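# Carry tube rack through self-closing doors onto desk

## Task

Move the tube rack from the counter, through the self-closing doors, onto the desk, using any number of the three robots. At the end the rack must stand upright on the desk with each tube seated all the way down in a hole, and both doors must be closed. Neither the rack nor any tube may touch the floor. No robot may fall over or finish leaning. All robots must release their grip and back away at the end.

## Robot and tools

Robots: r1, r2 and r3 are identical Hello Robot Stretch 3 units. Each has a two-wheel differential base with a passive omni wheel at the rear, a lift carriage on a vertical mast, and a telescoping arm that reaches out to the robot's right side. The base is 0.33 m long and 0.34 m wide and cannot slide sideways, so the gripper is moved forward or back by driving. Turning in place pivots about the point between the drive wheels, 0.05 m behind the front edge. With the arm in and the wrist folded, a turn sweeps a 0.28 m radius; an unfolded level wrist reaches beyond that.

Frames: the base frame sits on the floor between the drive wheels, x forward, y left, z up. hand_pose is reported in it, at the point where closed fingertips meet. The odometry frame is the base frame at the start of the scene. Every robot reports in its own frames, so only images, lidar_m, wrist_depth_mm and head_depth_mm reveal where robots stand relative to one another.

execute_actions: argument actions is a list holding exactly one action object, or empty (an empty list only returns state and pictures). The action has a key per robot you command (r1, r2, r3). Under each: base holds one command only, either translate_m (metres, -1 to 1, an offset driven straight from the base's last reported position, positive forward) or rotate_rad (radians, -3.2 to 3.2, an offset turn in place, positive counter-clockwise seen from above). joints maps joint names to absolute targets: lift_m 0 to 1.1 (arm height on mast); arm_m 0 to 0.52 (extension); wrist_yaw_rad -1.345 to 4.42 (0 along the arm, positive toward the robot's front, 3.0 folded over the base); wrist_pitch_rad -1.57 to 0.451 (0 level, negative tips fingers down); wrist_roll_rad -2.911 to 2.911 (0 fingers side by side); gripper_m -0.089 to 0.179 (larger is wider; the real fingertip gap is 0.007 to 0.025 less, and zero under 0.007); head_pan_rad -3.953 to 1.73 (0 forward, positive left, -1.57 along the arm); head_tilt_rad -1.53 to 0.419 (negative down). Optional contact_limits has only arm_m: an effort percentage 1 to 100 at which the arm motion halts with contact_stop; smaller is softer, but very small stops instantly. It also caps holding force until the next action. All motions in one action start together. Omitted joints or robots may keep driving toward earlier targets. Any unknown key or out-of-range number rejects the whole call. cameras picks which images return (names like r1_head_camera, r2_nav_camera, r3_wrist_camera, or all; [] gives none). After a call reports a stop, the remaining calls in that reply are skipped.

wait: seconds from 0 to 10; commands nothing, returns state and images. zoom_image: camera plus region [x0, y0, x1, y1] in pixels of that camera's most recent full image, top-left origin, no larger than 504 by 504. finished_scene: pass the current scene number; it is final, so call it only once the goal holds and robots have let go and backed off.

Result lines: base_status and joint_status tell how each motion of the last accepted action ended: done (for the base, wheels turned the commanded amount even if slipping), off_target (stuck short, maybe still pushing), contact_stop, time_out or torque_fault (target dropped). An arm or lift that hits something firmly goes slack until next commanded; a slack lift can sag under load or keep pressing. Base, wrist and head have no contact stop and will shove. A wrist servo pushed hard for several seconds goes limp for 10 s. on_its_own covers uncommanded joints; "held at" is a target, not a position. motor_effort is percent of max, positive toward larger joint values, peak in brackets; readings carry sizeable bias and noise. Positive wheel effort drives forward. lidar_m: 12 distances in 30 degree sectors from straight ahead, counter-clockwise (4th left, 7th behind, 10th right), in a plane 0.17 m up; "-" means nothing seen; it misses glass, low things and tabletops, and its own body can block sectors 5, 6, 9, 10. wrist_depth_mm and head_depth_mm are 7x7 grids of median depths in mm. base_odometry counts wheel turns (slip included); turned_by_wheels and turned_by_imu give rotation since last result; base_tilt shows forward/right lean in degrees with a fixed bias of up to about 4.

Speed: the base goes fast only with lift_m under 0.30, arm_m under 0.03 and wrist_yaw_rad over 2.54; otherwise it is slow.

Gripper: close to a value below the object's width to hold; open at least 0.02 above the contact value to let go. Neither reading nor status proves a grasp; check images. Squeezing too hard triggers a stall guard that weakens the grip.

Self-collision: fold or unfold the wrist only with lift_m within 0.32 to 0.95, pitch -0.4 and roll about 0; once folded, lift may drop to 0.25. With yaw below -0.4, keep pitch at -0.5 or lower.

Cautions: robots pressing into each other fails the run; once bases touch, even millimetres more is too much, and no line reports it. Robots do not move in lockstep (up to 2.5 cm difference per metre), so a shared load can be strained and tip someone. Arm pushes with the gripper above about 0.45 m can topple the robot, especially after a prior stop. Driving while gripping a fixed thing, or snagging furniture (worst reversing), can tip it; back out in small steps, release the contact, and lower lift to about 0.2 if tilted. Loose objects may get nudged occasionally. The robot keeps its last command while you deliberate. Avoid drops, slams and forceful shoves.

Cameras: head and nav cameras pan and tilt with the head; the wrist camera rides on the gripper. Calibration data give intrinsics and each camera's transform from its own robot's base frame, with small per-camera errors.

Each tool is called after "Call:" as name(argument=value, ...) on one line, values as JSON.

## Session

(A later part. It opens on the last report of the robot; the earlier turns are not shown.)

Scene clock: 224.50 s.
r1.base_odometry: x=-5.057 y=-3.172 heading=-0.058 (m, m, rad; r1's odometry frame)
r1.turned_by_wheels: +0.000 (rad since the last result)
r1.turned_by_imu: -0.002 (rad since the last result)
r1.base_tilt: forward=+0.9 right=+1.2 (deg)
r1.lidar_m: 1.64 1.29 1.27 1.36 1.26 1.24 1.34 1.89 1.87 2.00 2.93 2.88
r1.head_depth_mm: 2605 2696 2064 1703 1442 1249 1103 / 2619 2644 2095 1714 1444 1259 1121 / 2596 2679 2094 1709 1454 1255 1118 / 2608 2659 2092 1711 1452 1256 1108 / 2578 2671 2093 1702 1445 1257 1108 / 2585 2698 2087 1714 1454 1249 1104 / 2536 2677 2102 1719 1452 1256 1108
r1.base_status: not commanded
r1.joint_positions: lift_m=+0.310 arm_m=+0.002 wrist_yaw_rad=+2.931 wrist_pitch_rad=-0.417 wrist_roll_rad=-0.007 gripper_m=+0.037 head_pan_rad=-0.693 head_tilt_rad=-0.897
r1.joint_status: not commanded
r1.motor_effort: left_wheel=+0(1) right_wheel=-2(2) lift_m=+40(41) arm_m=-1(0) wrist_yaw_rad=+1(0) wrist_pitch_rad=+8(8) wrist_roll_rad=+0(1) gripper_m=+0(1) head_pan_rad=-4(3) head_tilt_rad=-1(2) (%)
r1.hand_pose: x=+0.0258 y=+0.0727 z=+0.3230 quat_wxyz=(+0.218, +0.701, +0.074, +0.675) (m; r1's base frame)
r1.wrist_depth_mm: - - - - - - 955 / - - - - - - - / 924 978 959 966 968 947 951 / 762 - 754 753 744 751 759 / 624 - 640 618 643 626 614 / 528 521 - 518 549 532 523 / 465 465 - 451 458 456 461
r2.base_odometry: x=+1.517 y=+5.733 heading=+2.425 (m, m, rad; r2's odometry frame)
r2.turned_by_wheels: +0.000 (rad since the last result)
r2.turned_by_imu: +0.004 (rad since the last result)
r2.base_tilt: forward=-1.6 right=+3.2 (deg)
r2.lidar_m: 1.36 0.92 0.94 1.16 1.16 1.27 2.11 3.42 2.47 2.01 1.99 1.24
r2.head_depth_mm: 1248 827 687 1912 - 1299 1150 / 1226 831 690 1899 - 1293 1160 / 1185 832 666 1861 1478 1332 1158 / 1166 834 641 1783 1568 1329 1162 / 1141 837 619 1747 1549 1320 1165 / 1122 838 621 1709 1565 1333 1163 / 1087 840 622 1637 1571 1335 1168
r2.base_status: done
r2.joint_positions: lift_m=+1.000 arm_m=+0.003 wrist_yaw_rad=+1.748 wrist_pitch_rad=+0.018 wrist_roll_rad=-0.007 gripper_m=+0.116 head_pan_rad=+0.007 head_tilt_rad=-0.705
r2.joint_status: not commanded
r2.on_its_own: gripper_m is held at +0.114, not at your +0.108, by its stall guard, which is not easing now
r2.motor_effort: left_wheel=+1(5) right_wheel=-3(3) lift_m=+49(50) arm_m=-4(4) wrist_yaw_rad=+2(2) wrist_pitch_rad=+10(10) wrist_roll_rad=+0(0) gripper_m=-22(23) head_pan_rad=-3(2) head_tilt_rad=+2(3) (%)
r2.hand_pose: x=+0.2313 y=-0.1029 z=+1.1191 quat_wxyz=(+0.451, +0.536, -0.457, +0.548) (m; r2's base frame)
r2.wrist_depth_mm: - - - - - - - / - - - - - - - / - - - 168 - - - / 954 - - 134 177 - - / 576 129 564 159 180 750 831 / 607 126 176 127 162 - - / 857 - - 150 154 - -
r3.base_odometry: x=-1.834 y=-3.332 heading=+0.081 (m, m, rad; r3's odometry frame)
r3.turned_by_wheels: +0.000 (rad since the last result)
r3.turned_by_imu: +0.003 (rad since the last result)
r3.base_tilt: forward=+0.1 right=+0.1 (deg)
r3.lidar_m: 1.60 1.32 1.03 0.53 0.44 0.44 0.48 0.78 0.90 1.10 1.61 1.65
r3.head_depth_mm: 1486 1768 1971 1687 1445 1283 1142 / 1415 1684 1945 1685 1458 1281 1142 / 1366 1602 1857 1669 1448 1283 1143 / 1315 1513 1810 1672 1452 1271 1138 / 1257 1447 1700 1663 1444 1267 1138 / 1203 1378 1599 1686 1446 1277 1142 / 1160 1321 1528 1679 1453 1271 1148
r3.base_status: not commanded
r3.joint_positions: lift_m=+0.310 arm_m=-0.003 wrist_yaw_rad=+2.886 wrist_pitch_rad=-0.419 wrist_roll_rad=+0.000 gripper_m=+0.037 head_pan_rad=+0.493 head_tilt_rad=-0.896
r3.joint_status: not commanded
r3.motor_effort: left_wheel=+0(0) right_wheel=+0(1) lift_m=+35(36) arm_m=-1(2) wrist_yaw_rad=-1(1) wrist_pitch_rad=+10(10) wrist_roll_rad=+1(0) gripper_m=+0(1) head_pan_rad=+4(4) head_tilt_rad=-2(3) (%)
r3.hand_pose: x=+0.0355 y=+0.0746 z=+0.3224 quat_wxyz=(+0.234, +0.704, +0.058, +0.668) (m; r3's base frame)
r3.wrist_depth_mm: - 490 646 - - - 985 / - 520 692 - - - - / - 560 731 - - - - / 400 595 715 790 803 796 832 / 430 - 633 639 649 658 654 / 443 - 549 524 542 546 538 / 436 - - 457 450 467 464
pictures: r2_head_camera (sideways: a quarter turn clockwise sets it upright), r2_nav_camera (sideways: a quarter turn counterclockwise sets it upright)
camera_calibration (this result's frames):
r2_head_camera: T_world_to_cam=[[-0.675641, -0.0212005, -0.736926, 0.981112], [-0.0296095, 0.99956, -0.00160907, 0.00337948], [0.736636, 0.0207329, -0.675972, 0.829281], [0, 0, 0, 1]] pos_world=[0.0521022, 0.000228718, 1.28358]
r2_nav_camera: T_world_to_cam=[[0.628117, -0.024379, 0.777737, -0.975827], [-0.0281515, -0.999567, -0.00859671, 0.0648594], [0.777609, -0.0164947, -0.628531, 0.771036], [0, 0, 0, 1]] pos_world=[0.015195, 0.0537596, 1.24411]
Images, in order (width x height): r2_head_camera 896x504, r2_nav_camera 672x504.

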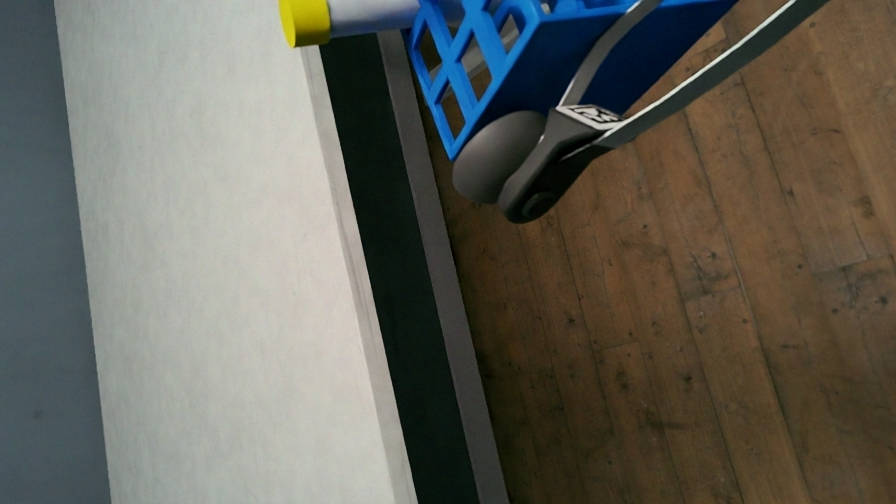

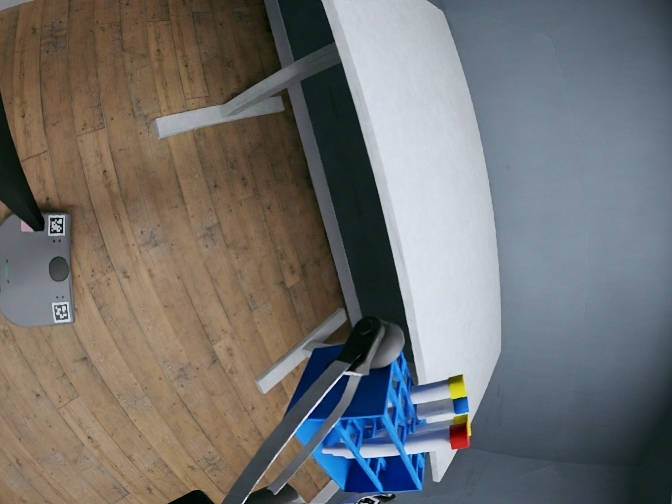

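Call:
execute_actions(actions=[{"r2":{"base":{"rotate_rad":0.15}}}], cameras=[])

Call:
execute_actions(actions=[{"r2":{"base":{"translate_m":0.47},"joints":{"head_tilt_rad":-1.1,"head_pan_rad":-0.4}}}], cameras=[])

Call:
execute_actions(actions=[{"r2":{"joints":{"lift_m":0.93}}}], cameras=["r2_wrist_camera","r2_head_camera"])

Scene clock: 226.80 s.
r1.base_odometry: x=-5.057 y=-3.172 heading=-0.058 (m, m, rad; r1's odometry frame)
r1.turned_by_wheels: +0.000 (rad since the last result)
r1.turned_by_imu: +0.000 (rad since the last result)
r1.base_tilt: forward=+1.0 right=+1.4 (deg)
r1.lidar_m: 1.64 1.29 1.27 1.36 1.26 1.24 1.34 1.89 1.87 2.01 2.93 2.89
r1.head_depth_mm: 2593 2659 2079 1701 1440 1251 1106 / 2611 2680 2077 1698 1443 1257 1122 / 2603 2659 2064 1700 1448 1251 1126 / 2575 2680 2092 1712 1442 1249 1111 / 2575 2689 2098 1711 1454 1256 1113 / 2551 2696 2098 1717 1456 1259 1102 / 2546 2664 2077 1718 1454 1260 1099
r1.base_status: not commanded
r1.joint_positions: lift_m=+0.310 arm_m=+0.002 wrist_yaw_rad=+2.931 wrist_pitch_rad=-0.417 wrist_roll_rad=-0.007 gripper_m=+0.037 head_pan_rad=-0.693 head_tilt_rad=-0.897
r1.joint_status: not commanded
r1.motor_effort: left_wheel=+0(0) right_wheel=-2(2) lift_m=+41(41) arm_m=-1(1) wrist_yaw_rad=+0(0) wrist_pitch_rad=+8(8) wrist_roll_rad=+0(1) gripper_m=+0(0) head_pan_rad=-4(4) head_tilt_rad=-2(2) (%)
r1.hand_pose: x=+0.0258 y=+0.0727 z=+0.3230 quat_wxyz=(+0.218, +0.701, +0.074, +0.675) (m; r1's base frame)
r1.wrist_depth_mm: - - - - - - 972 / - - - - - - - / 939 969 977 953 962 964 956 / 753 - 750 758 766 735 754 / 620 - 641 617 645 614 624 / 526 522 - 526 545 524 523 / 460 471 - 460 457 459 455
r2.base_odometry: x=+1.517 y=+5.733 heading=+2.575 (m, m, rad; r2's odometry frame)
r2.turned_by_wheels: +0.150 (rad since the last result)
r2.turned_by_imu: +0.151 (rad since the last result)
r2.base_tilt: forward=-1.6 right=+3.2 (deg)
r2.lidar_m: 1.35 0.92 1.31 1.16 1.16 1.38 2.54 3.42 2.25 2.00 2.00 1.24
r2.head_depth_mm: 1157 823 688 1812 - 1291 1146 / 1164 826 639 1800 - 1302 1158 / 1144 828 640 1772 1486 1328 1159 / 1128 832 618 1767 1557 1336 1160 / 1117 834 619 1723 1560 1331 1155 / 1109 842 621 1723 1535 1344 1166 / 1096 839 623 1682 1501 1300 1162
r2.base_status: done
r2.joint_positions: lift_m=+1.000 arm_m=+0.003 wrist_yaw_rad=+1.748 wrist_pitch_rad=+0.018 wrist_roll_rad=-0.007 gripper_m=+0.116 head_pan_rad=+0.007 head_tilt_rad=-0.705
r2.joint_status: not commanded
r2.on_its_own: gripper_m is held at +0.114, not at your +0.108, by its stall guard, which is not easing now
r2.motor_effort: left_wheel=-3(5) right_wheel=+3(8) lift_m=+50(50) arm_m=-4(4) wrist_yaw_rad=+2(1) wrist_pitch_rad=+10(10) wrist_roll_rad=+0(0) gripper_m=-22(22) head_pan_rad=-3(3) head_tilt_rad=+2(1) (%)
r2.hand_pose: x=+0.2313 y=-0.1029 z=+1.1191 quat_wxyz=(+0.451, +0.536, -0.457, +0.548) (m; r2's base frame)
r2.wrist_depth_mm: - - - - - - - / - - - - - - - / - - - 168 - - - / - - - 135 177 - - / 567 130 560 159 180 716 736 / - 126 176 127 161 - - / - 860 - 151 154 - -
r3.base_odometry: x=-1.834 y=-3.332 heading=+0.081 (m, m, rad; r3's odometry frame)
r3.turned_by_wheels: +0.000 (rad since the last result)
r3.turned_by_imu: +0.001 (rad since the last result)
r3.base_tilt: forward=+0.1 right=+0.0 (deg)
r3.lidar_m: 1.60 1.32 1.03 0.53 0.44 0.44 0.49 0.78 0.90 1.10 1.61 1.65
r3.head_depth_mm: 1503 1780 2018 1700 1453 1281 1138 / 1426 1685 1935 1680 1451 1272 1138 / 1360 1608 1874 1666 1453 1276 1135 / 1300 1510 1797 1671 1451 1274 1140 / 1250 1448 1705 1693 1450 1271 1142 / 1200 1384 1610 1681 1447 1277 1135 / 1167 1320 1528 1659 1459 1270 1144
r3.base_status: not commanded
r3.joint_positions: lift_m=+0.310 arm_m=-0.003 wrist_yaw_rad=+2.886 wrist_pitch_rad=-0.419 wrist_roll_rad=+0.000 gripper_m=+0.037 head_pan_rad=+0.493 head_tilt_rad=-0.896
r3.joint_status: not commanded
r3.motor_effort: left_wheel=+1(0) right_wheel=+1(0) lift_m=+36(36) arm_m=-2(2) wrist_yaw_rad=+0(1) wrist_pitch_rad=+10(10) wrist_roll_rad=+0(0) gripper_m=+0(0) head_pan_rad=+4(4) head_tilt_rad=-3(3) (%)
r3.hand_pose: x=+0.0355 y=+0.0746 z=+0.3224 quat_wxyz=(+0.234, +0.704, +0.058, +0.668) (m; r3's base frame)
r3.wrist_depth_mm: - 487 648 - - - 968 / - 522 683 - - - - / - 551 726 - - - - / 398 604 719 784 803 828 829 / 429 - 632 635 647 655 657 / 438 - 543 532 555 540 549 / 440 - - 459 449 466 469
pictures: none
No camera images: the call's "cameras" was empty. Leave "cameras" out to get every camera's image.

Scene clock: 232.43 s.
r1.base_odometry: x=-5.057 y=-3.172 heading=-0.058 (m, m, rad; r1's odometry frame)
r1.turned_by_wheels: +0.000 (rad since the last result)
r1.turned_by_imu: -0.001 (rad since the last result)
r1.base_tilt: forward=+0.9 right=+1.3 (deg)
r1.lidar_m: 1.64 1.28 1.27 1.36 1.25 1.24 1.34 1.90 1.87 2.00 2.92 2.88
r1.head_depth_mm: 2628 2652 2064 1718 1444 1249 1100 / 2621 2649 2088 1698 1447 1254 1127 / 2643 2657 2083 1715 1453 1253 1124 / 2593 2650 2096 1717 1447 1252 1106 / 2580 2702 2073 1715 1448 1259 1109 / 2556 2690 2078 1718 1454 1259 1115 / 2556 2693 2075 1724 1459 1253 1107
r1.base_status: not commanded
r1.joint_positions: lift_m=+0.310 arm_m=+0.002 wrist_yaw_rad=+2.931 wrist_pitch_rad=-0.417 wrist_roll_rad=-0.007 gripper_m=+0.037 head_pan_rad=-0.693 head_tilt_rad=-0.897
r1.joint_status: not commanded
r1.motor_effort: left_wheel=+1(0) right_wheel=-1(1) lift_m=+40(41) arm_m=-1(1) wrist_yaw_rad=+1(1) wrist_pitch_rad=+8(8) wrist_roll_rad=+1(1) gripper_m=+1(0) head_pan_rad=-3(3) head_tilt_rad=-1(2) (%)
r1.hand_pose: x=+0.0258 y=+0.0727 z=+0.3230 quat_wxyz=(+0.218, +0.701, +0.074, +0.675) (m; r1's base frame)
r1.wrist_depth_mm: - - - - - - 969 / - - - - - - - / 932 978 996 970 967 953 971 / 755 - 742 760 751 753 754 / 629 - 644 624 644 618 621 / 528 510 - 524 546 526 521 / 466 472 - 461 458 458 456
r2.base_odometry: x=+1.121 y=+5.985 heading=+2.575 (m, m, rad; r2's odometry frame)
r2.turned_by_wheels: +0.000 (rad since the last result)
r2.turned_by_imu: +0.002 (rad since the last result)
r2.base_tilt: forward=-1.6 right=+3.2 (deg)
r2.lidar_m: 0.89 0.89 0.59 1.26 1.26 1.50 2.77 3.53 2.14 1.89 0.87 0.90
r2.head_depth_mm: - 412 389 349 1242 1183 1103 / - - 380 354 332 1182 1110 / - - - 346 323 1194 - / - - - 353 324 730 - / 493 - 378 353 325 303 1101 / 486 - 385 354 326 300 1085 / 486 436 391 356 326 302 289
r2.base_status: done
r2.joint_positions: lift_m=+1.000 arm_m=+0.003 wrist_yaw_rad=+1.748 wrist_pitch_rad=+0.018 wrist_roll_rad=-0.007 gripper_m=+0.116 head_pan_rad=-0.393 head_tilt_rad=-1.086
r2.joint_status: all done
r2.on_its_own: gripper_m is held at +0.114, not at your +0.108, by its stall guard, which is not easing now
r2.motor_effort: left_wheel=-3(3) right_wheel=+4(8) lift_m=+50(49) arm_m=-4(4) wrist_yaw_rad=+1(2) wrist_pitch_rad=+10(10) wrist_roll_rad=+0(0) gripper_m=-23(22) head_pan_rad=-2(26) head_tilt_rad=-7(31) (%)
r2.hand_pose: x=+0.2313 y=-0.1029 z=+1.1191 quat_wxyz=(+0.451, +0.536, -0.457, +0.548) (m; r2's base frame)
r2.wrist_depth_mm: 761 768 778 779 793 804 831 / 777 790 812 798 826 844 853 / 819 811 830 168 839 866 866 / 818 830 836 134 177 887 905 / 576 129 561 159 180 709 739 / - 126 176 127 162 - 490 / 314 294 331 151 154 325 368
r3.base_odometry: x=-1.834 y=-3.332 heading=+0.081 (m, m, rad; r3's odometry frame)
r3.turned_by_wheels: +0.000 (rad since the last result)
r3.turned_by_imu: +0.002 (rad since the last result)
r3.base_tilt: forward=+0.1 right=+0.1 (deg)
r3.lidar_m: 1.60 1.32 1.03 0.53 0.44 0.44 0.49 0.77 0.90 1.10 1.61 1.65
r3.head_depth_mm: 1510 1776 1972 1681 1455 1277 1139 / 1414 1696 1931 1679 1449 1275 1143 / 1362 1610 1850 1676 1452 1270 1141 / 1306 1511 1789 1683 1454 1282 1146 / 1255 1456 1697 1675 1443 1276 1143 / 1204 1377 1613 1684 1465 1278 1133 / 1156 1310 1518 1647 1456 1274 1130
r3.base_status: not commanded
r3.joint_positions: lift_m=+0.310 arm_m=-0.003 wrist_yaw_rad=+2.886 wrist_pitch_rad=-0.419 wrist_roll_rad=+0.000 gripper_m=+0.037 head_pan_rad=+0.493 head_tilt_rad=-0.896
r3.joint_status: not commanded
r3.motor_effort: left_wheel=+1(0) right_wheel=+0(1) lift_m=+36(36) arm_m=-1(1) wrist_yaw_rad=-1(0) wrist_pitch_rad=+10(10) wrist_roll_rad=+0(0) gripper_m=+0(0) head_pan_rad=+3(5) head_tilt_rad=-3(3) (%)
r3.hand_pose: x=+0.0355 y=+0.0746 z=+0.3224 quat_wxyz=(+0.234, +0.704, +0.058, +0.668) (m; r3's base frame)
r3.wrist_depth_mm: - 482 653 - - - 983 / - 520 679 - - - - / - 562 735 - - - - / 399 600 721 798 811 803 821 / 426 - 639 643 654 651 660 / 445 - 542 535 543 541 542 / 435 - - 455 445 462 464
pictures: none
No camera images: the call's "cameras" was empty. Leave "cameras" out to get every camera's image.

Scene clock: 233.90 s.
r1.base_odometry: x=-5.057 y=-3.172 heading=-0.058 (m, m, rad; r1's odometry frame)
r1.turned_by_wheels: +0.000 (rad since the last result)
r1.turned_by_imu: +0.000 (rad since the last result)
r1.base_tilt: forward=+0.8 right=+1.3 (deg)
r1.lidar_m: 1.64 1.29 1.27 1.36 1.26 1.24 1.34 1.89 1.87 2.01 2.92 2.88
r1.head_depth_mm: 2603 2698 2064 1709 1442 1252 1103 / 2596 2671 2051 1703 1446 1251 1120 / 2583 2690 2080 1701 1456 1255 1124 / 2580 2672 2077 1697 1447 1255 1104 / 2608 2686 2066 1704 1459 1259 1109 / 2550 2699 2089 1706 1447 1260 1106 / 2588 2692 2093 1708 1449 1254 1108
r1.base_status: not commanded
r1.joint_positions: lift_m=+0.310 arm_m=+0.002 wrist_yaw_rad=+2.931 wrist_pitch_rad=-0.417 wrist_roll_rad=-0.007 gripper_m=+0.037 head_pan_rad=-0.693 head_tilt_rad=-0.897
r1.joint_status: not commanded
r1.motor_effort: left_wheel=+1(0) right_wheel=-1(1) lift_m=+40(41) arm_m=+0(0) wrist_yaw_rad=+1(0) wrist_pitch_rad=+8(8) wrist_roll_rad=+1(1) gripper_m=+0(0) head_pan_rad=-4(3) head_tilt_rad=-1(2) (%)
r1.hand_pose: x=+0.0258 y=+0.0727 z=+0.3230 quat_wxyz=(+0.218, +0.701, +0.074, +0.675) (m; r1's base frame)
r1.wrist_depth_mm: - - - - - - 974 / - - - - - - - / 930 967 963 954 970 968 948 / 756 - 761 746 753 745 750 / 623 - 642 618 645 617 628 / 531 521 - 533 539 528 532 / 459 475 - 456 456 460 458
r2.base_odometry: x=+1.121 y=+5.985 heading=+2.575 (m, m, rad; r2's odometry frame)
r2.turned_by_wheels: +0.000 (rad since the last result)
r2.turned_by_imu: +0.000 (rad since the last result)
r2.base_tilt: forward=-1.6 right=+3.3 (deg)
r2.lidar_m: 0.89 0.89 0.59 1.26 1.26 1.50 2.77 3.53 2.14 1.89 0.87 0.90
r2.head_depth_mm: 476 295 373 359 1253 1181 1094 / 477 303 314 353 333 1180 1107 / 487 - 313 339 322 1188 - / 499 286 316 344 324 730 - / 492 431 397 350 324 303 1111 / 485 432 395 355 326 301 1088 / 488 434 392 356 326 301 288
r2.base_status: not commanded
r2.joint_positions: lift_m=+0.930 arm_m=+0.003 wrist_yaw_rad=+1.748 wrist_pitch_rad=+0.018 wrist_roll_rad=-0.007 gripper_m=+0.116 head_pan_rad=-0.393 head_tilt_rad=-1.086
r2.joint_status: all done
r2.on_its_own: gripper_m is held at +0.114, not at your +0.108, by its stall guard, which is not easing now
r2.motor_effort: left_wheel=-3(3) right_wheel=+3(3) lift_m=+40(43) arm_m=-4(3) wrist_yaw_rad=+2(2) wrist_pitch_rad=+10(10) wrist_roll_rad=+0(0) gripper_m=-22(23) head_pan_rad=-2(3) head_tilt_rad=-6(7) (%)
r2.hand_pose: x=+0.2313 y=-0.1029 z=+1.0494 quat_wxyz=(+0.451, +0.536, -0.457, +0.548) (m; r2's base frame)
r2.wrist_depth_mm: 765 758 778 796 809 798 811 / 785 784 805 798 809 830 839 / 803 812 824 168 845 859 893 / 643 692 722 134 177 888 906 / 404 130 389 159 180 493 505 / - 126 177 127 161 - 336 / 218 203 227 150 153 223 252
r3.base_odometry: x=-1.834 y=-3.332 heading=+0.081 (m, m, rad; r3's odometry frame)
r3.turned_by_wheels: +0.000 (rad since the last result)
r3.turned_by_imu: +0.000 (rad since the last result)
r3.base_tilt: forward=+0.1 right=+0.1 (deg)
r3.lidar_m: 1.60 1.32 1.02 0.53 0.44 0.44 0.48 0.77 0.90 1.10 1.61 1.65
r3.head_depth_mm: 1504 1788 1999 1678 1433 1283 1140 / 1435 1685 1937 1678 1454 1277 1145 / 1367 1604 1843 1691 1447 1274 1143 / 1315 1524 1801 1681 1443 1276 1135 / 1249 1455 1705 1671 1452 1279 1140 / 1202 1378 1613 1685 1454 1280 1143 / 1153 1314 1516 1675 1456 1272 1141
r3.base_status: not commanded
r3.joint_positions: lift_m=+0.310 arm_m=-0.003 wrist_yaw_rad=+2.886 wrist_pitch_rad=-0.419 wrist_roll_rad=+0.000 gripper_m=+0.037 head_pan_rad=+0.493 head_tilt_rad=-0.896
r3.joint_status: not commanded
r3.motor_effort: left_wheel=+1(0) right_wheel=+0(0) lift_m=+35(35) arm_m=-2(1) wrist_yaw_rad=-1(1) wrist_pitch_rad=+10(10) wrist_roll_rad=+0(0) gripper_m=+0(0) head_pan_rad=+5(5) head_tilt_rad=-3(3) (%)
r3.hand_pose: x=+0.0355 y=+0.0746 z=+0.3224 quat_wxyz=(+0.234, +0.704, +0.058, +0.668) (m; r3's base frame)
r3.wrist_depth_mm: - 484 647 - - - 982 / - 520 688 - - - - / - 559 733 - - - - / 397 587 715 795 794 808 832 / 428 - 638 641 642 652 661 / 445 - 538 533 540 539 547 / 436 - - 463 447 463 468
pictures: r2_head_camera (sideways: a quarter turn clockwise sets it upright), r2_wrist_camera
camera_calibration (this result's frames):
r2_head_camera: T_world_to_cam=[[-0.839244, 0.329953, -0.432205, 0.585105], [0.362774, 0.931851, 0.00696738, -0.0101783], [0.40505, -0.150945, -0.901748, 1.12484], [0, 0, 0, 1]] pos_world=[0.0391201, -0.0137823, 1.26728]
r2_wrist_camera: T_world_to_cam=[[0.143458, -0.988165, 0.0543084, -0.198408], [-0.161123, -0.0774645, -0.98389, 1.08907], [0.976452, 0.132396, -0.170329, 0.130915], [0, 0, 0, 1]] pos_world=[0.0761055, -0.129028, 1.1046]
Images, in order (width x height): r2_head_camera 896x504, r2_wrist_camera 644x364.

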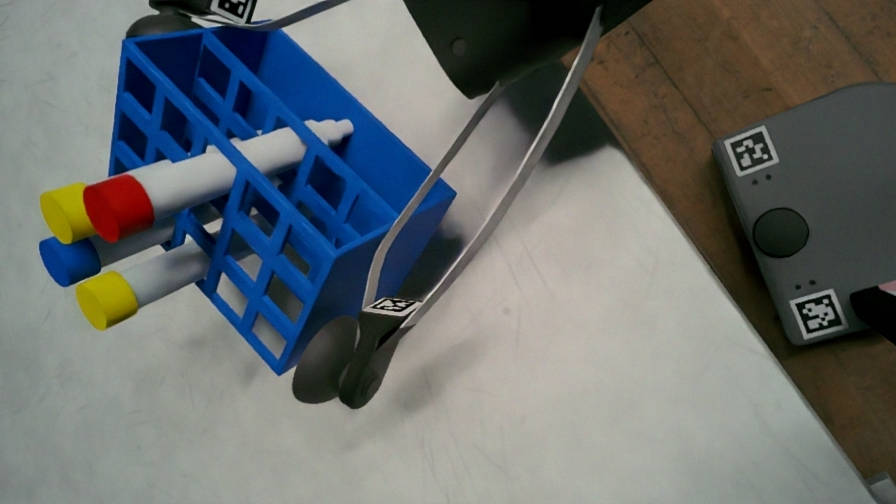

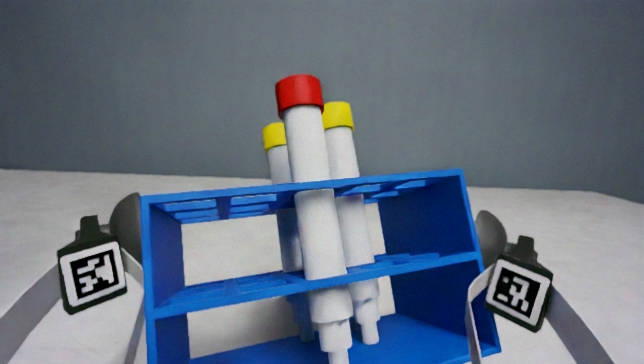

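Call:
execute_actions(actions=[{"r2":{"joints":{"lift_m":0.893}}}], cameras=["r2_wrist_camera"])

Call:
execute_actions(actions=[{"r2":{"joints":{"gripper_m":0.179}}}], cameras=[])

Call:
execute_actions(actions=[{"r2":{"base":{"translate_m":-0.3},"joints":{"lift_m":0.91}}}], cameras=["r2_wrist_camera","r3_nav_camera"])

Scene clock: 235.90 s.
r1.base_odometry: x=-5.057 y=-3.172 heading=-0.058 (m, m, rad; r1's odometry frame)
r1.turned_by_wheels: +0.000 (rad since the last result)
r1.turned_by_imu: +0.000 (rad since the last result)
r1.base_tilt: forward=+1.0 right=+1.3 (deg)
r1.lidar_m: 1.64 1.29 1.27 1.36 1.25 1.24 1.34 1.89 1.86 2.01 2.93 2.88
r1.head_depth_mm: 2592 2665 2093 1712 1443 1247 1101 / 2613 2651 2084 1713 1443 1255 1125 / 2574 2700 2085 1690 1445 1254 1119 / 2580 2716 2086 1708 1451 1253 1106 / 2571 2683 2082 1700 1450 1251 1108 / 2571 2685 2109 1709 1457 1253 1108 / 2534 2694 2096 1715 1452 1252 1106
r1.base_status: not commanded
r1.joint_positions: lift_m=+0.310 arm_m=+0.002 wrist_yaw_rad=+2.931 wrist_pitch_rad=-0.417 wrist_roll_rad=-0.007 gripper_m=+0.037 head_pan_rad=-0.693 head_tilt_rad=-0.897
r1.joint_status: not commanded
r1.motor_effort: left_wheel=+1(1) right_wheel=-1(1) lift_m=+41(41) arm_m=+0(0) wrist_yaw_rad=+2(1) wrist_pitch_rad=+8(8) wrist_roll_rad=+0(0) gripper_m=+1(0) head_pan_rad=-4(4) head_tilt_rad=-1(2) (%)
r1.hand_pose: x=+0.0258 y=+0.0727 z=+0.3230 quat_wxyz=(+0.218, +0.701, +0.074, +0.675) (m; r1's base frame)
r1.wrist_depth_mm: - - - - - - 971 / - - - - - - - / 938 955 977 973 979 974 964 / 748 - 753 760 757 747 748 / 622 - 648 627 647 621 619 / 533 518 - 524 541 526 530 / 461 472 - 458 459 455 456
r2.base_odometry: x=+1.121 y=+5.985 heading=+2.575 (m, m, rad; r2's odometry frame)
r2.turned_by_wheels: +0.000 (rad since the last result)
r2.turned_by_imu: +0.000 (rad since the last result)
r2.base_tilt: forward=-1.6 right=+3.2 (deg)
r2.lidar_m: 0.89 0.89 0.59 1.26 1.26 1.50 2.78 3.52 2.14 1.89 0.87 0.90
r2.head_depth_mm: 475 431 372 357 - 1168 1098 / 478 321 344 351 331 1188 1108 / 480 326 333 339 322 1201 - / 486 302 324 343 323 732 - / 483 432 313 345 325 304 1112 / 485 432 392 354 325 300 1094 / 488 434 392 356 327 302 289
r2.base_status: not commanded
r2.joint_positions: lift_m=+0.893 arm_m=+0.003 wrist_yaw_rad=+1.748 wrist_pitch_rad=+0.027 wrist_roll_rad=-0.006 gripper_m=+0.116 head_pan_rad=-0.393 head_tilt_rad=-1.086
r2.joint_status: all done
r2.on_its_own: gripper_m is held at +0.114, not at your +0.108, by its stall guard, which is not easing now
r2.motor_effort: left_wheel=-3(3) right_wheel=+3(3) lift_m=+40(40) arm_m=-4(4) wrist_yaw_rad=+2(2) wrist_pitch_rad=+8(10) wrist_roll_rad=+0(0) gripper_m=-22(22) head_pan_rad=-2(3) head_tilt_rad=-7(7) (%)
r2.hand_pose: x=+0.2314 y=-0.1029 z=+1.0146 quat_wxyz=(+0.448, +0.534, -0.459, +0.550) (m; r2's base frame)
r2.wrist_depth_mm: 750 770 772 782 795 811 828 / 774 803 794 158 818 839 857 / 805 803 822 158 853 865 881 / 515 551 586 131 193 744 836 / 328 125 333 157 169 352 399 / - 123 156 127 163 - 262 / 169 156 162 145 147 179 195
r3.base_odometry: x=-1.834 y=-3.332 heading=+0.081 (m, m, rad; r3's odometry frame)
r3.turned_by_wheels: +0.000 (rad since the last result)
r3.turned_by_imu: +0.001 (rad since the last result)
r3.base_tilt: forward=+0.1 right=+0.0 (deg)
r3.lidar_m: 1.60 1.32 1.02 0.53 0.44 0.44 0.48 0.77 0.90 1.10 1.61 1.65
r3.head_depth_mm: 1516 1779 1981 1685 1455 1278 1134 / 1440 1668 1934 1674 1454 1277 1139 / 1372 1604 1858 1661 1454 1283 1142 / 1312 1518 1809 1680 1439 1269 1140 / 1251 1438 1692 1698 1461 1280 1139 / 1206 1376 1605 1677 1451 1274 1136 / 1156 1306 1516 1669 1443 1280 1141
r3.base_status: not commanded
r3.joint_positions: lift_m=+0.310 arm_m=-0.003 wrist_yaw_rad=+2.886 wrist_pitch_rad=-0.419 wrist_roll_rad=+0.000 gripper_m=+0.037 head_pan_rad=+0.493 head_tilt_rad=-0.896
r3.joint_status: not commanded
r3.motor_effort: left_wheel=+1(1) right_wheel=+0(0) lift_m=+35(36) arm_m=-1(2) wrist_yaw_rad=+0(0) wrist_pitch_rad=+10(10) wrist_roll_rad=+0(0) gripper_m=+0(0) head_pan_rad=+4(4) head_tilt_rad=-3(3) (%)
r3.hand_pose: x=+0.0355 y=+0.0746 z=+0.3224 quat_wxyz=(+0.234, +0.704, +0.058, +0.668) (m; r3's base frame)
r3.wrist_depth_mm: - 482 652 - - - 972 / - 519 705 - - - - / - 562 724 - - - - / 399 593 706 797 806 820 824 / 432 - 641 631 643 661 657 / 443 - 544 535 550 541 547 / 438 - - 457 445 458 470
pictures: r2_wrist_camera
camera_calibration (this result's frames):
r2_wrist_camera: T_world_to_cam=[[0.143027, -0.988255, 0.0538085, -0.195912], [-0.153166, -0.0758142, -0.985288, 1.05456], [0.977795, 0.132681, -0.162211, 0.116312], [0, 0, 0, 1]] pos_world=[0.075814, -0.129093, 1.06845]
Images, in order (width x height): r2_wrist_camera 644x364.

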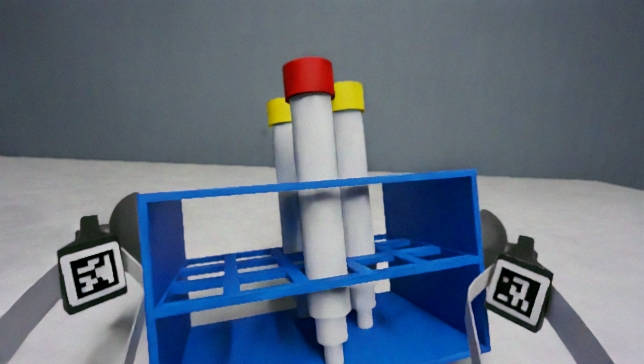

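Scene clock: 237.03 s.
r1.base_odometry: x=-5.057 y=-3.172 heading=-0.058 (m, m, rad; r1's odometry frame)
r1.turned_by_wheels: +0.000 (rad since the last result)
r1.turned_by_imu: +0.000 (rad since the last result)
r1.base_tilt: forward=+0.9 right=+1.3 (deg)
r1.lidar_m: 1.64 1.29 1.27 1.36 1.26 1.24 1.34 1.89 1.87 2.00 2.93 2.88
r1.head_depth_mm: 2610 2673 2076 1700 1447 1256 1104 / 2660 2657 2064 1716 1443 1246 1127 / 2603 2681 2091 1706 1449 1254 1126 / 2583 2681 2071 1719 1442 1247 1107 / 2584 2683 2088 1712 1452 1246 1109 / 2552 2642 2108 1698 1457 1248 1104 / 2562 2703 2085 1712 1445 1249 1105
r1.base_status: not commanded
r1.joint_positions: lift_m=+0.310 arm_m=+0.002 wrist_yaw_rad=+2.931 wrist_pitch_rad=-0.417 wrist_roll_rad=-0.007 gripper_m=+0.037 head_pan_rad=-0.693 head_tilt_rad=-0.897
r1.joint_status: not commanded
r1.motor_effort: left_wheel=+1(0) right_wheel=-1(2) lift_m=+40(41) arm_m=+0(0) wrist_yaw_rad=+0(1) wrist_pitch_rad=+8(8) wrist_roll_rad=+1(1) gripper_m=+1(0) head_pan_rad=-3(3) head_tilt_rad=-2(2) (%)
r1.hand_pose: x=+0.0258 y=+0.0727 z=+0.3230 quat_wxyz=(+0.218, +0.701, +0.074, +0.675) (m; r1's base frame)
r1.wrist_depth_mm: - - - - - - 967 / - - - - - - - / 935 964 997 973 955 936 969 / 755 - 754 747 754 742 751 / 624 - 642 610 636 619 627 / 528 518 - 529 545 524 526 / 459 471 - 457 459 454 455
r2.base_odometry: x=+1.121 y=+5.985 heading=+2.575 (m, m, rad; r2's odometry frame)
r2.turned_by_wheels: +0.000 (rad since the last result)
r2.turned_by_imu: +0.000 (rad since the last result)
r2.base_tilt: forward=-1.6 right=+3.2 (deg)
r2.lidar_m: 0.89 0.89 0.59 1.26 1.26 1.50 2.78 3.52 2.13 1.89 0.87 0.90
r2.head_depth_mm: 475 432 373 356 - 1172 1090 / 477 429 334 353 331 1187 1110 / 481 303 308 344 323 1199 - / 481 430 304 339 323 731 - / 483 432 383 345 325 303 1100 / 485 433 391 350 326 301 1079 / 487 433 392 356 327 302 289
r2.base_status: not commanded
r2.joint_positions: lift_m=+0.893 arm_m=+0.003 wrist_yaw_rad=+1.748 wrist_pitch_rad=+0.027 wrist_roll_rad=-0.006 gripper_m=+0.179 head_pan_rad=-0.393 head_tilt_rad=-1.086
r2.joint_status: all done
r2.motor_effort: left_wheel=-3(3) right_wheel=+3(3) lift_m=+39(40) arm_m=-4(4) wrist_yaw_rad=+2(2) wrist_pitch_rad=+7(8) wrist_roll_rad=+0(0) gripper_m=+0(88) head_pan_rad=-3(3) head_tilt_rad=-7(6) (%)
r2.hand_pose: x=+0.2314 y=-0.1029 z=+1.0146 quat_wxyz=(+0.448, +0.534, -0.459, +0.550) (m; r2's base frame)
r2.wrist_depth_mm: 745 770 775 796 793 816 839 / 771 787 817 816 832 830 851 / 808 807 815 111 839 861 878 / 511 560 590 116 595 771 844 / 346 292 131 115 150 388 400 / - 135 163 139 163 142 263 / 169 158 128 122 163 174 193
r3.base_odometry: x=-1.834 y=-3.332 heading=+0.081 (m, m, rad; r3's odometry frame)
r3.turned_by_wheels: +0.000 (rad since the last result)
r3.turned_by_imu: +0.000 (rad since the last result)
r3.base_tilt: forward=+0.1 right=+0.0 (deg)
r3.lidar_m: 1.60 1.32 1.03 0.53 0.44 0.44 0.48 0.78 0.90 1.09 1.61 1.65
r3.head_depth_mm: 1506 1771 1991 1682 1453 1272 1137 / 1432 1668 1922 1682 1449 1272 1148 / 1378 1607 1860 1697 1436 1276 1144 / 1307 1521 1804 1693 1449 1276 1134 / 1248 1433 1708 1662 1445 1277 1145 / 1200 1387 1617 1670 1454 1279 1137 / 1157 1310 1515 1671 1460 1281 1144
r3.base_status: not commanded
r3.joint_positions: lift_m=+0.310 arm_m=-0.003 wrist_yaw_rad=+2.886 wrist_pitch_rad=-0.419 wrist_roll_rad=+0.000 gripper_m=+0.037 head_pan_rad=+0.493 head_tilt_rad=-0.896
r3.joint_status: not commanded
r3.motor_effort: left_wheel=+0(0) right_wheel=+0(0) lift_m=+35(36) arm_m=-2(1) wrist_yaw_rad=-1(1) wrist_pitch_rad=+10(10) wrist_roll_rad=+0(0) gripper_m=+0(0) head_pan_rad=+4(4) head_tilt_rad=-3(3) (%)
r3.hand_pose: x=+0.0355 y=+0.0746 z=+0.3224 quat_wxyz=(+0.234, +0.704, +0.058, +0.668) (m; r3's base frame)
r3.wrist_depth_mm: - 485 647 - - - 981 / - 521 696 - - - - / - 557 725 - - - - / 398 595 708 780 802 808 815 / 431 - 636 643 651 654 666 / 442 - 542 538 548 535 547 / 439 - - 456 453 472 472
pictures: none
No camera images: the call's "cameras" was empty. Leave "cameras" out to get every camera's image.

Scene clock: 241.27 s.
r1.base_odometry: x=-5.057 y=-3.172 heading=-0.058 (m, m, rad; r1's odometry frame)
r1.turned_by_wheels: +0.000 (rad since the last result)
r1.turned_by_imu: -0.001 (rad since the last result)
r1.base_tilt: forward=+0.9 right=+1.3 (deg)
r1.lidar_m: 1.64 1.29 1.27 1.36 1.25 1.24 1.34 1.89 1.86 2.00 2.93 2.88
r1.head_depth_mm: 2613 2658 2072 1698 1438 1249 1101 / 2635 2680 2065 1708 1444 1254 1126 / 2594 2661 2095 1703 1444 1244 1126 / 2598 2678 2070 1696 1442 1254 1109 / 2593 2682 2100 1707 1453 1255 1109 / 2582 2677 2079 1713 1454 1255 1105 / 2577 2705 2100 1720 1446 1263 1106
r1.base_status: not commanded
r1.joint_positions: lift_m=+0.310 arm_m=+0.002 wrist_yaw_rad=+2.931 wrist_pitch_rad=-0.417 wrist_roll_rad=-0.007 gripper_m=+0.037 head_pan_rad=-0.693 head_tilt_rad=-0.897
r1.joint_status: not commanded
r1.motor_effort: left_wheel=+0(0) right_wheel=-2(2) lift_m=+41(41) arm_m=-1(0) wrist_yaw_rad=+1(1) wrist_pitch_rad=+8(8) wrist_roll_rad=+0(1) gripper_m=+1(0) head_pan_rad=-4(3) head_tilt_rad=-2(2) (%)
r1.hand_pose: x=+0.0258 y=+0.0727 z=+0.3230 quat_wxyz=(+0.218, +0.701, +0.074, +0.675) (m; r1's base frame)
r1.wrist_depth_mm: - - - - - - 984 / - - - - - - - / 941 967 975 966 955 954 957 / 765 - 751 755 746 763 767 / 619 - 638 623 639 631 622 / 530 520 - 525 540 529 521 / 458 473 - 458 458 461 458
r2.base_odometry: x=+1.374 y=+5.824 heading=+2.575 (m, m, rad; r2's odometry frame)
r2.turned_by_wheels: +0.000 (rad since the last result)
r2.turned_by_imu: -0.002 (rad since the last result)
r2.base_tilt: forward=-1.6 right=+3.2 (deg)
r2.lidar_m: 1.18 0.78 1.35 1.20 1.20 1.42 2.62 3.59 2.21 1.96 1.96 1.09
r2.head_depth_mm: 1088 1683 1473 1422 - 1183 1096 / 494 1524 1528 1396 1283 1187 1105 / 481 1647 1536 1399 1272 1194 - / 481 1655 1544 1396 1284 1184 - / 472 451 1551 1396 1288 1190 1108 / 460 439 1566 1384 1294 1198 1109 / 479 434 1530 1421 1295 1192 1113
r2.base_status: done
r2.joint_positions: lift_m=+0.910 arm_m=+0.003 wrist_yaw_rad=+1.748 wrist_pitch_rad=+0.028 wrist_roll_rad=-0.006 gripper_m=+0.179 head_pan_rad=-0.393 head_tilt_rad=-1.086
r2.joint_status: all done
r2.motor_effort: left_wheel=-3(8) right_wheel=+3(5) lift_m=+48(51) arm_m=-4(4) wrist_yaw_rad=+2(1) wrist_pitch_rad=+7(8) wrist_roll_rad=+0(0) gripper_m=+0(0) head_pan_rad=-3(3) head_tilt_rad=-7(7) (%)
r2.hand_pose: x=+0.2314 y=-0.1029 z=+1.0317 quat_wxyz=(+0.448, +0.534, -0.460, +0.550) (m; r2's base frame)
r2.wrist_depth_mm: - - - - - - - / - - - - - - - / - - - - - - - / 594 643 686 479 673 875 - / 383 366 384 396 414 472 461 / - - - - - - 787 / 764 - - - - - -
r3.base_odometry: x=-1.834 y=-3.332 heading=+0.081 (m, m, rad; r3's odometry frame)
r3.turned_by_wheels: +0.000 (rad since the last result)
r3.turned_by_imu: +0.001 (rad since the last result)
r3.base_tilt: forward=+0.2 right=+0.0 (deg)
r3.lidar_m: 1.60 1.32 1.02 0.53 0.44 0.44 0.49 0.78 0.90 1.09 1.61 1.65
r3.head_depth_mm: 1519 1781 1968 1675 1454 1276 1143 / 1442 1687 1924 1677 1448 1275 1144 / 1373 1596 1876 1675 1442 1282 1140 / 1311 1526 1789 1688 1451 1281 1138 / 1252 1448 1698 1665 1449 1269 1139 / 1206 1392 1602 1682 1447 1276 1134 / 1162 1316 1534 1672 1448 1283 1134
r3.base_status: not commanded
r3.joint_positions: lift_m=+0.310 arm_m=-0.003 wrist_yaw_rad=+2.886 wrist_pitch_rad=-0.419 wrist_roll_rad=+0.000 gripper_m=+0.037 head_pan_rad=+0.493 head_tilt_rad=-0.896
r3.joint_status: not commanded
r3.motor_effort: left_wheel=+0(0) right_wheel=+0(1) lift_m=+36(36) arm_m=-2(2) wrist_yaw_rad=-1(0) wrist_pitch_rad=+10(10) wrist_roll_rad=+0(0) gripper_m=+1(0) head_pan_rad=+3(4) head_tilt_rad=-3(3) (%)
r3.hand_pose: x=+0.0355 y=+0.0746 z=+0.3224 quat_wxyz=(+0.234, +0.704, +0.058, +0.668) (m; r3's base frame)
r3.wrist_depth_mm: - 484 654 - - - 963 / - 513 692 - - - - / - 560 728 - - - - / 396 601 716 786 795 790 827 / 430 - 645 630 654 651 660 / 441 - 545 535 551 542 553 / 439 - - 457 450 469 465
pictures: r2_wrist_camera, r3_nav_camera (sideways: a quarter turn counterclockwise sets it upright)
camera_calibration (this result's frames):
r2_wrist_camera: T_world_to_cam=[[0.142951, -0.988268, 0.0537704, -0.196776], [-0.151781, -0.0755757, -0.985521, 1.07135], [0.978022, 0.132719, -0.160804, 0.117561], [0, 0, 0, 1]] pos_world=[0.0757625, -0.129102, 1.08532]
r3_nav_camera: T_world_to_cam=[[0.735731, 0.349769, 0.579966, -0.709829], [0.46823, -0.881399, -0.062426, 0.131108], [0.489347, 0.317486, -0.812245, 1.00662], [0, 0, 0, 1]] pos_world=[-0.0317294, 0.0442485, 1.23748]
Images, in order (width x height): r2_wrist_camera 644x364, r3_nav_camera 672x504.

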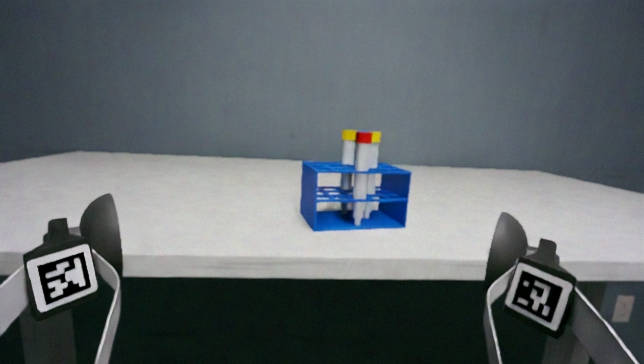

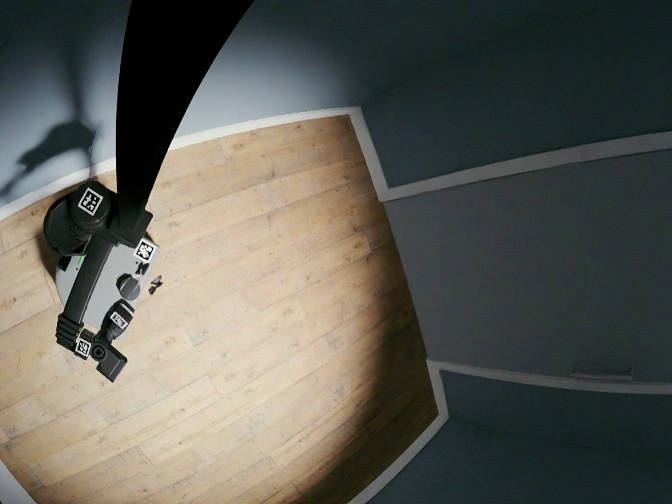

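Call:
finished_scene(scene=2)

The scene is finished: the task was done.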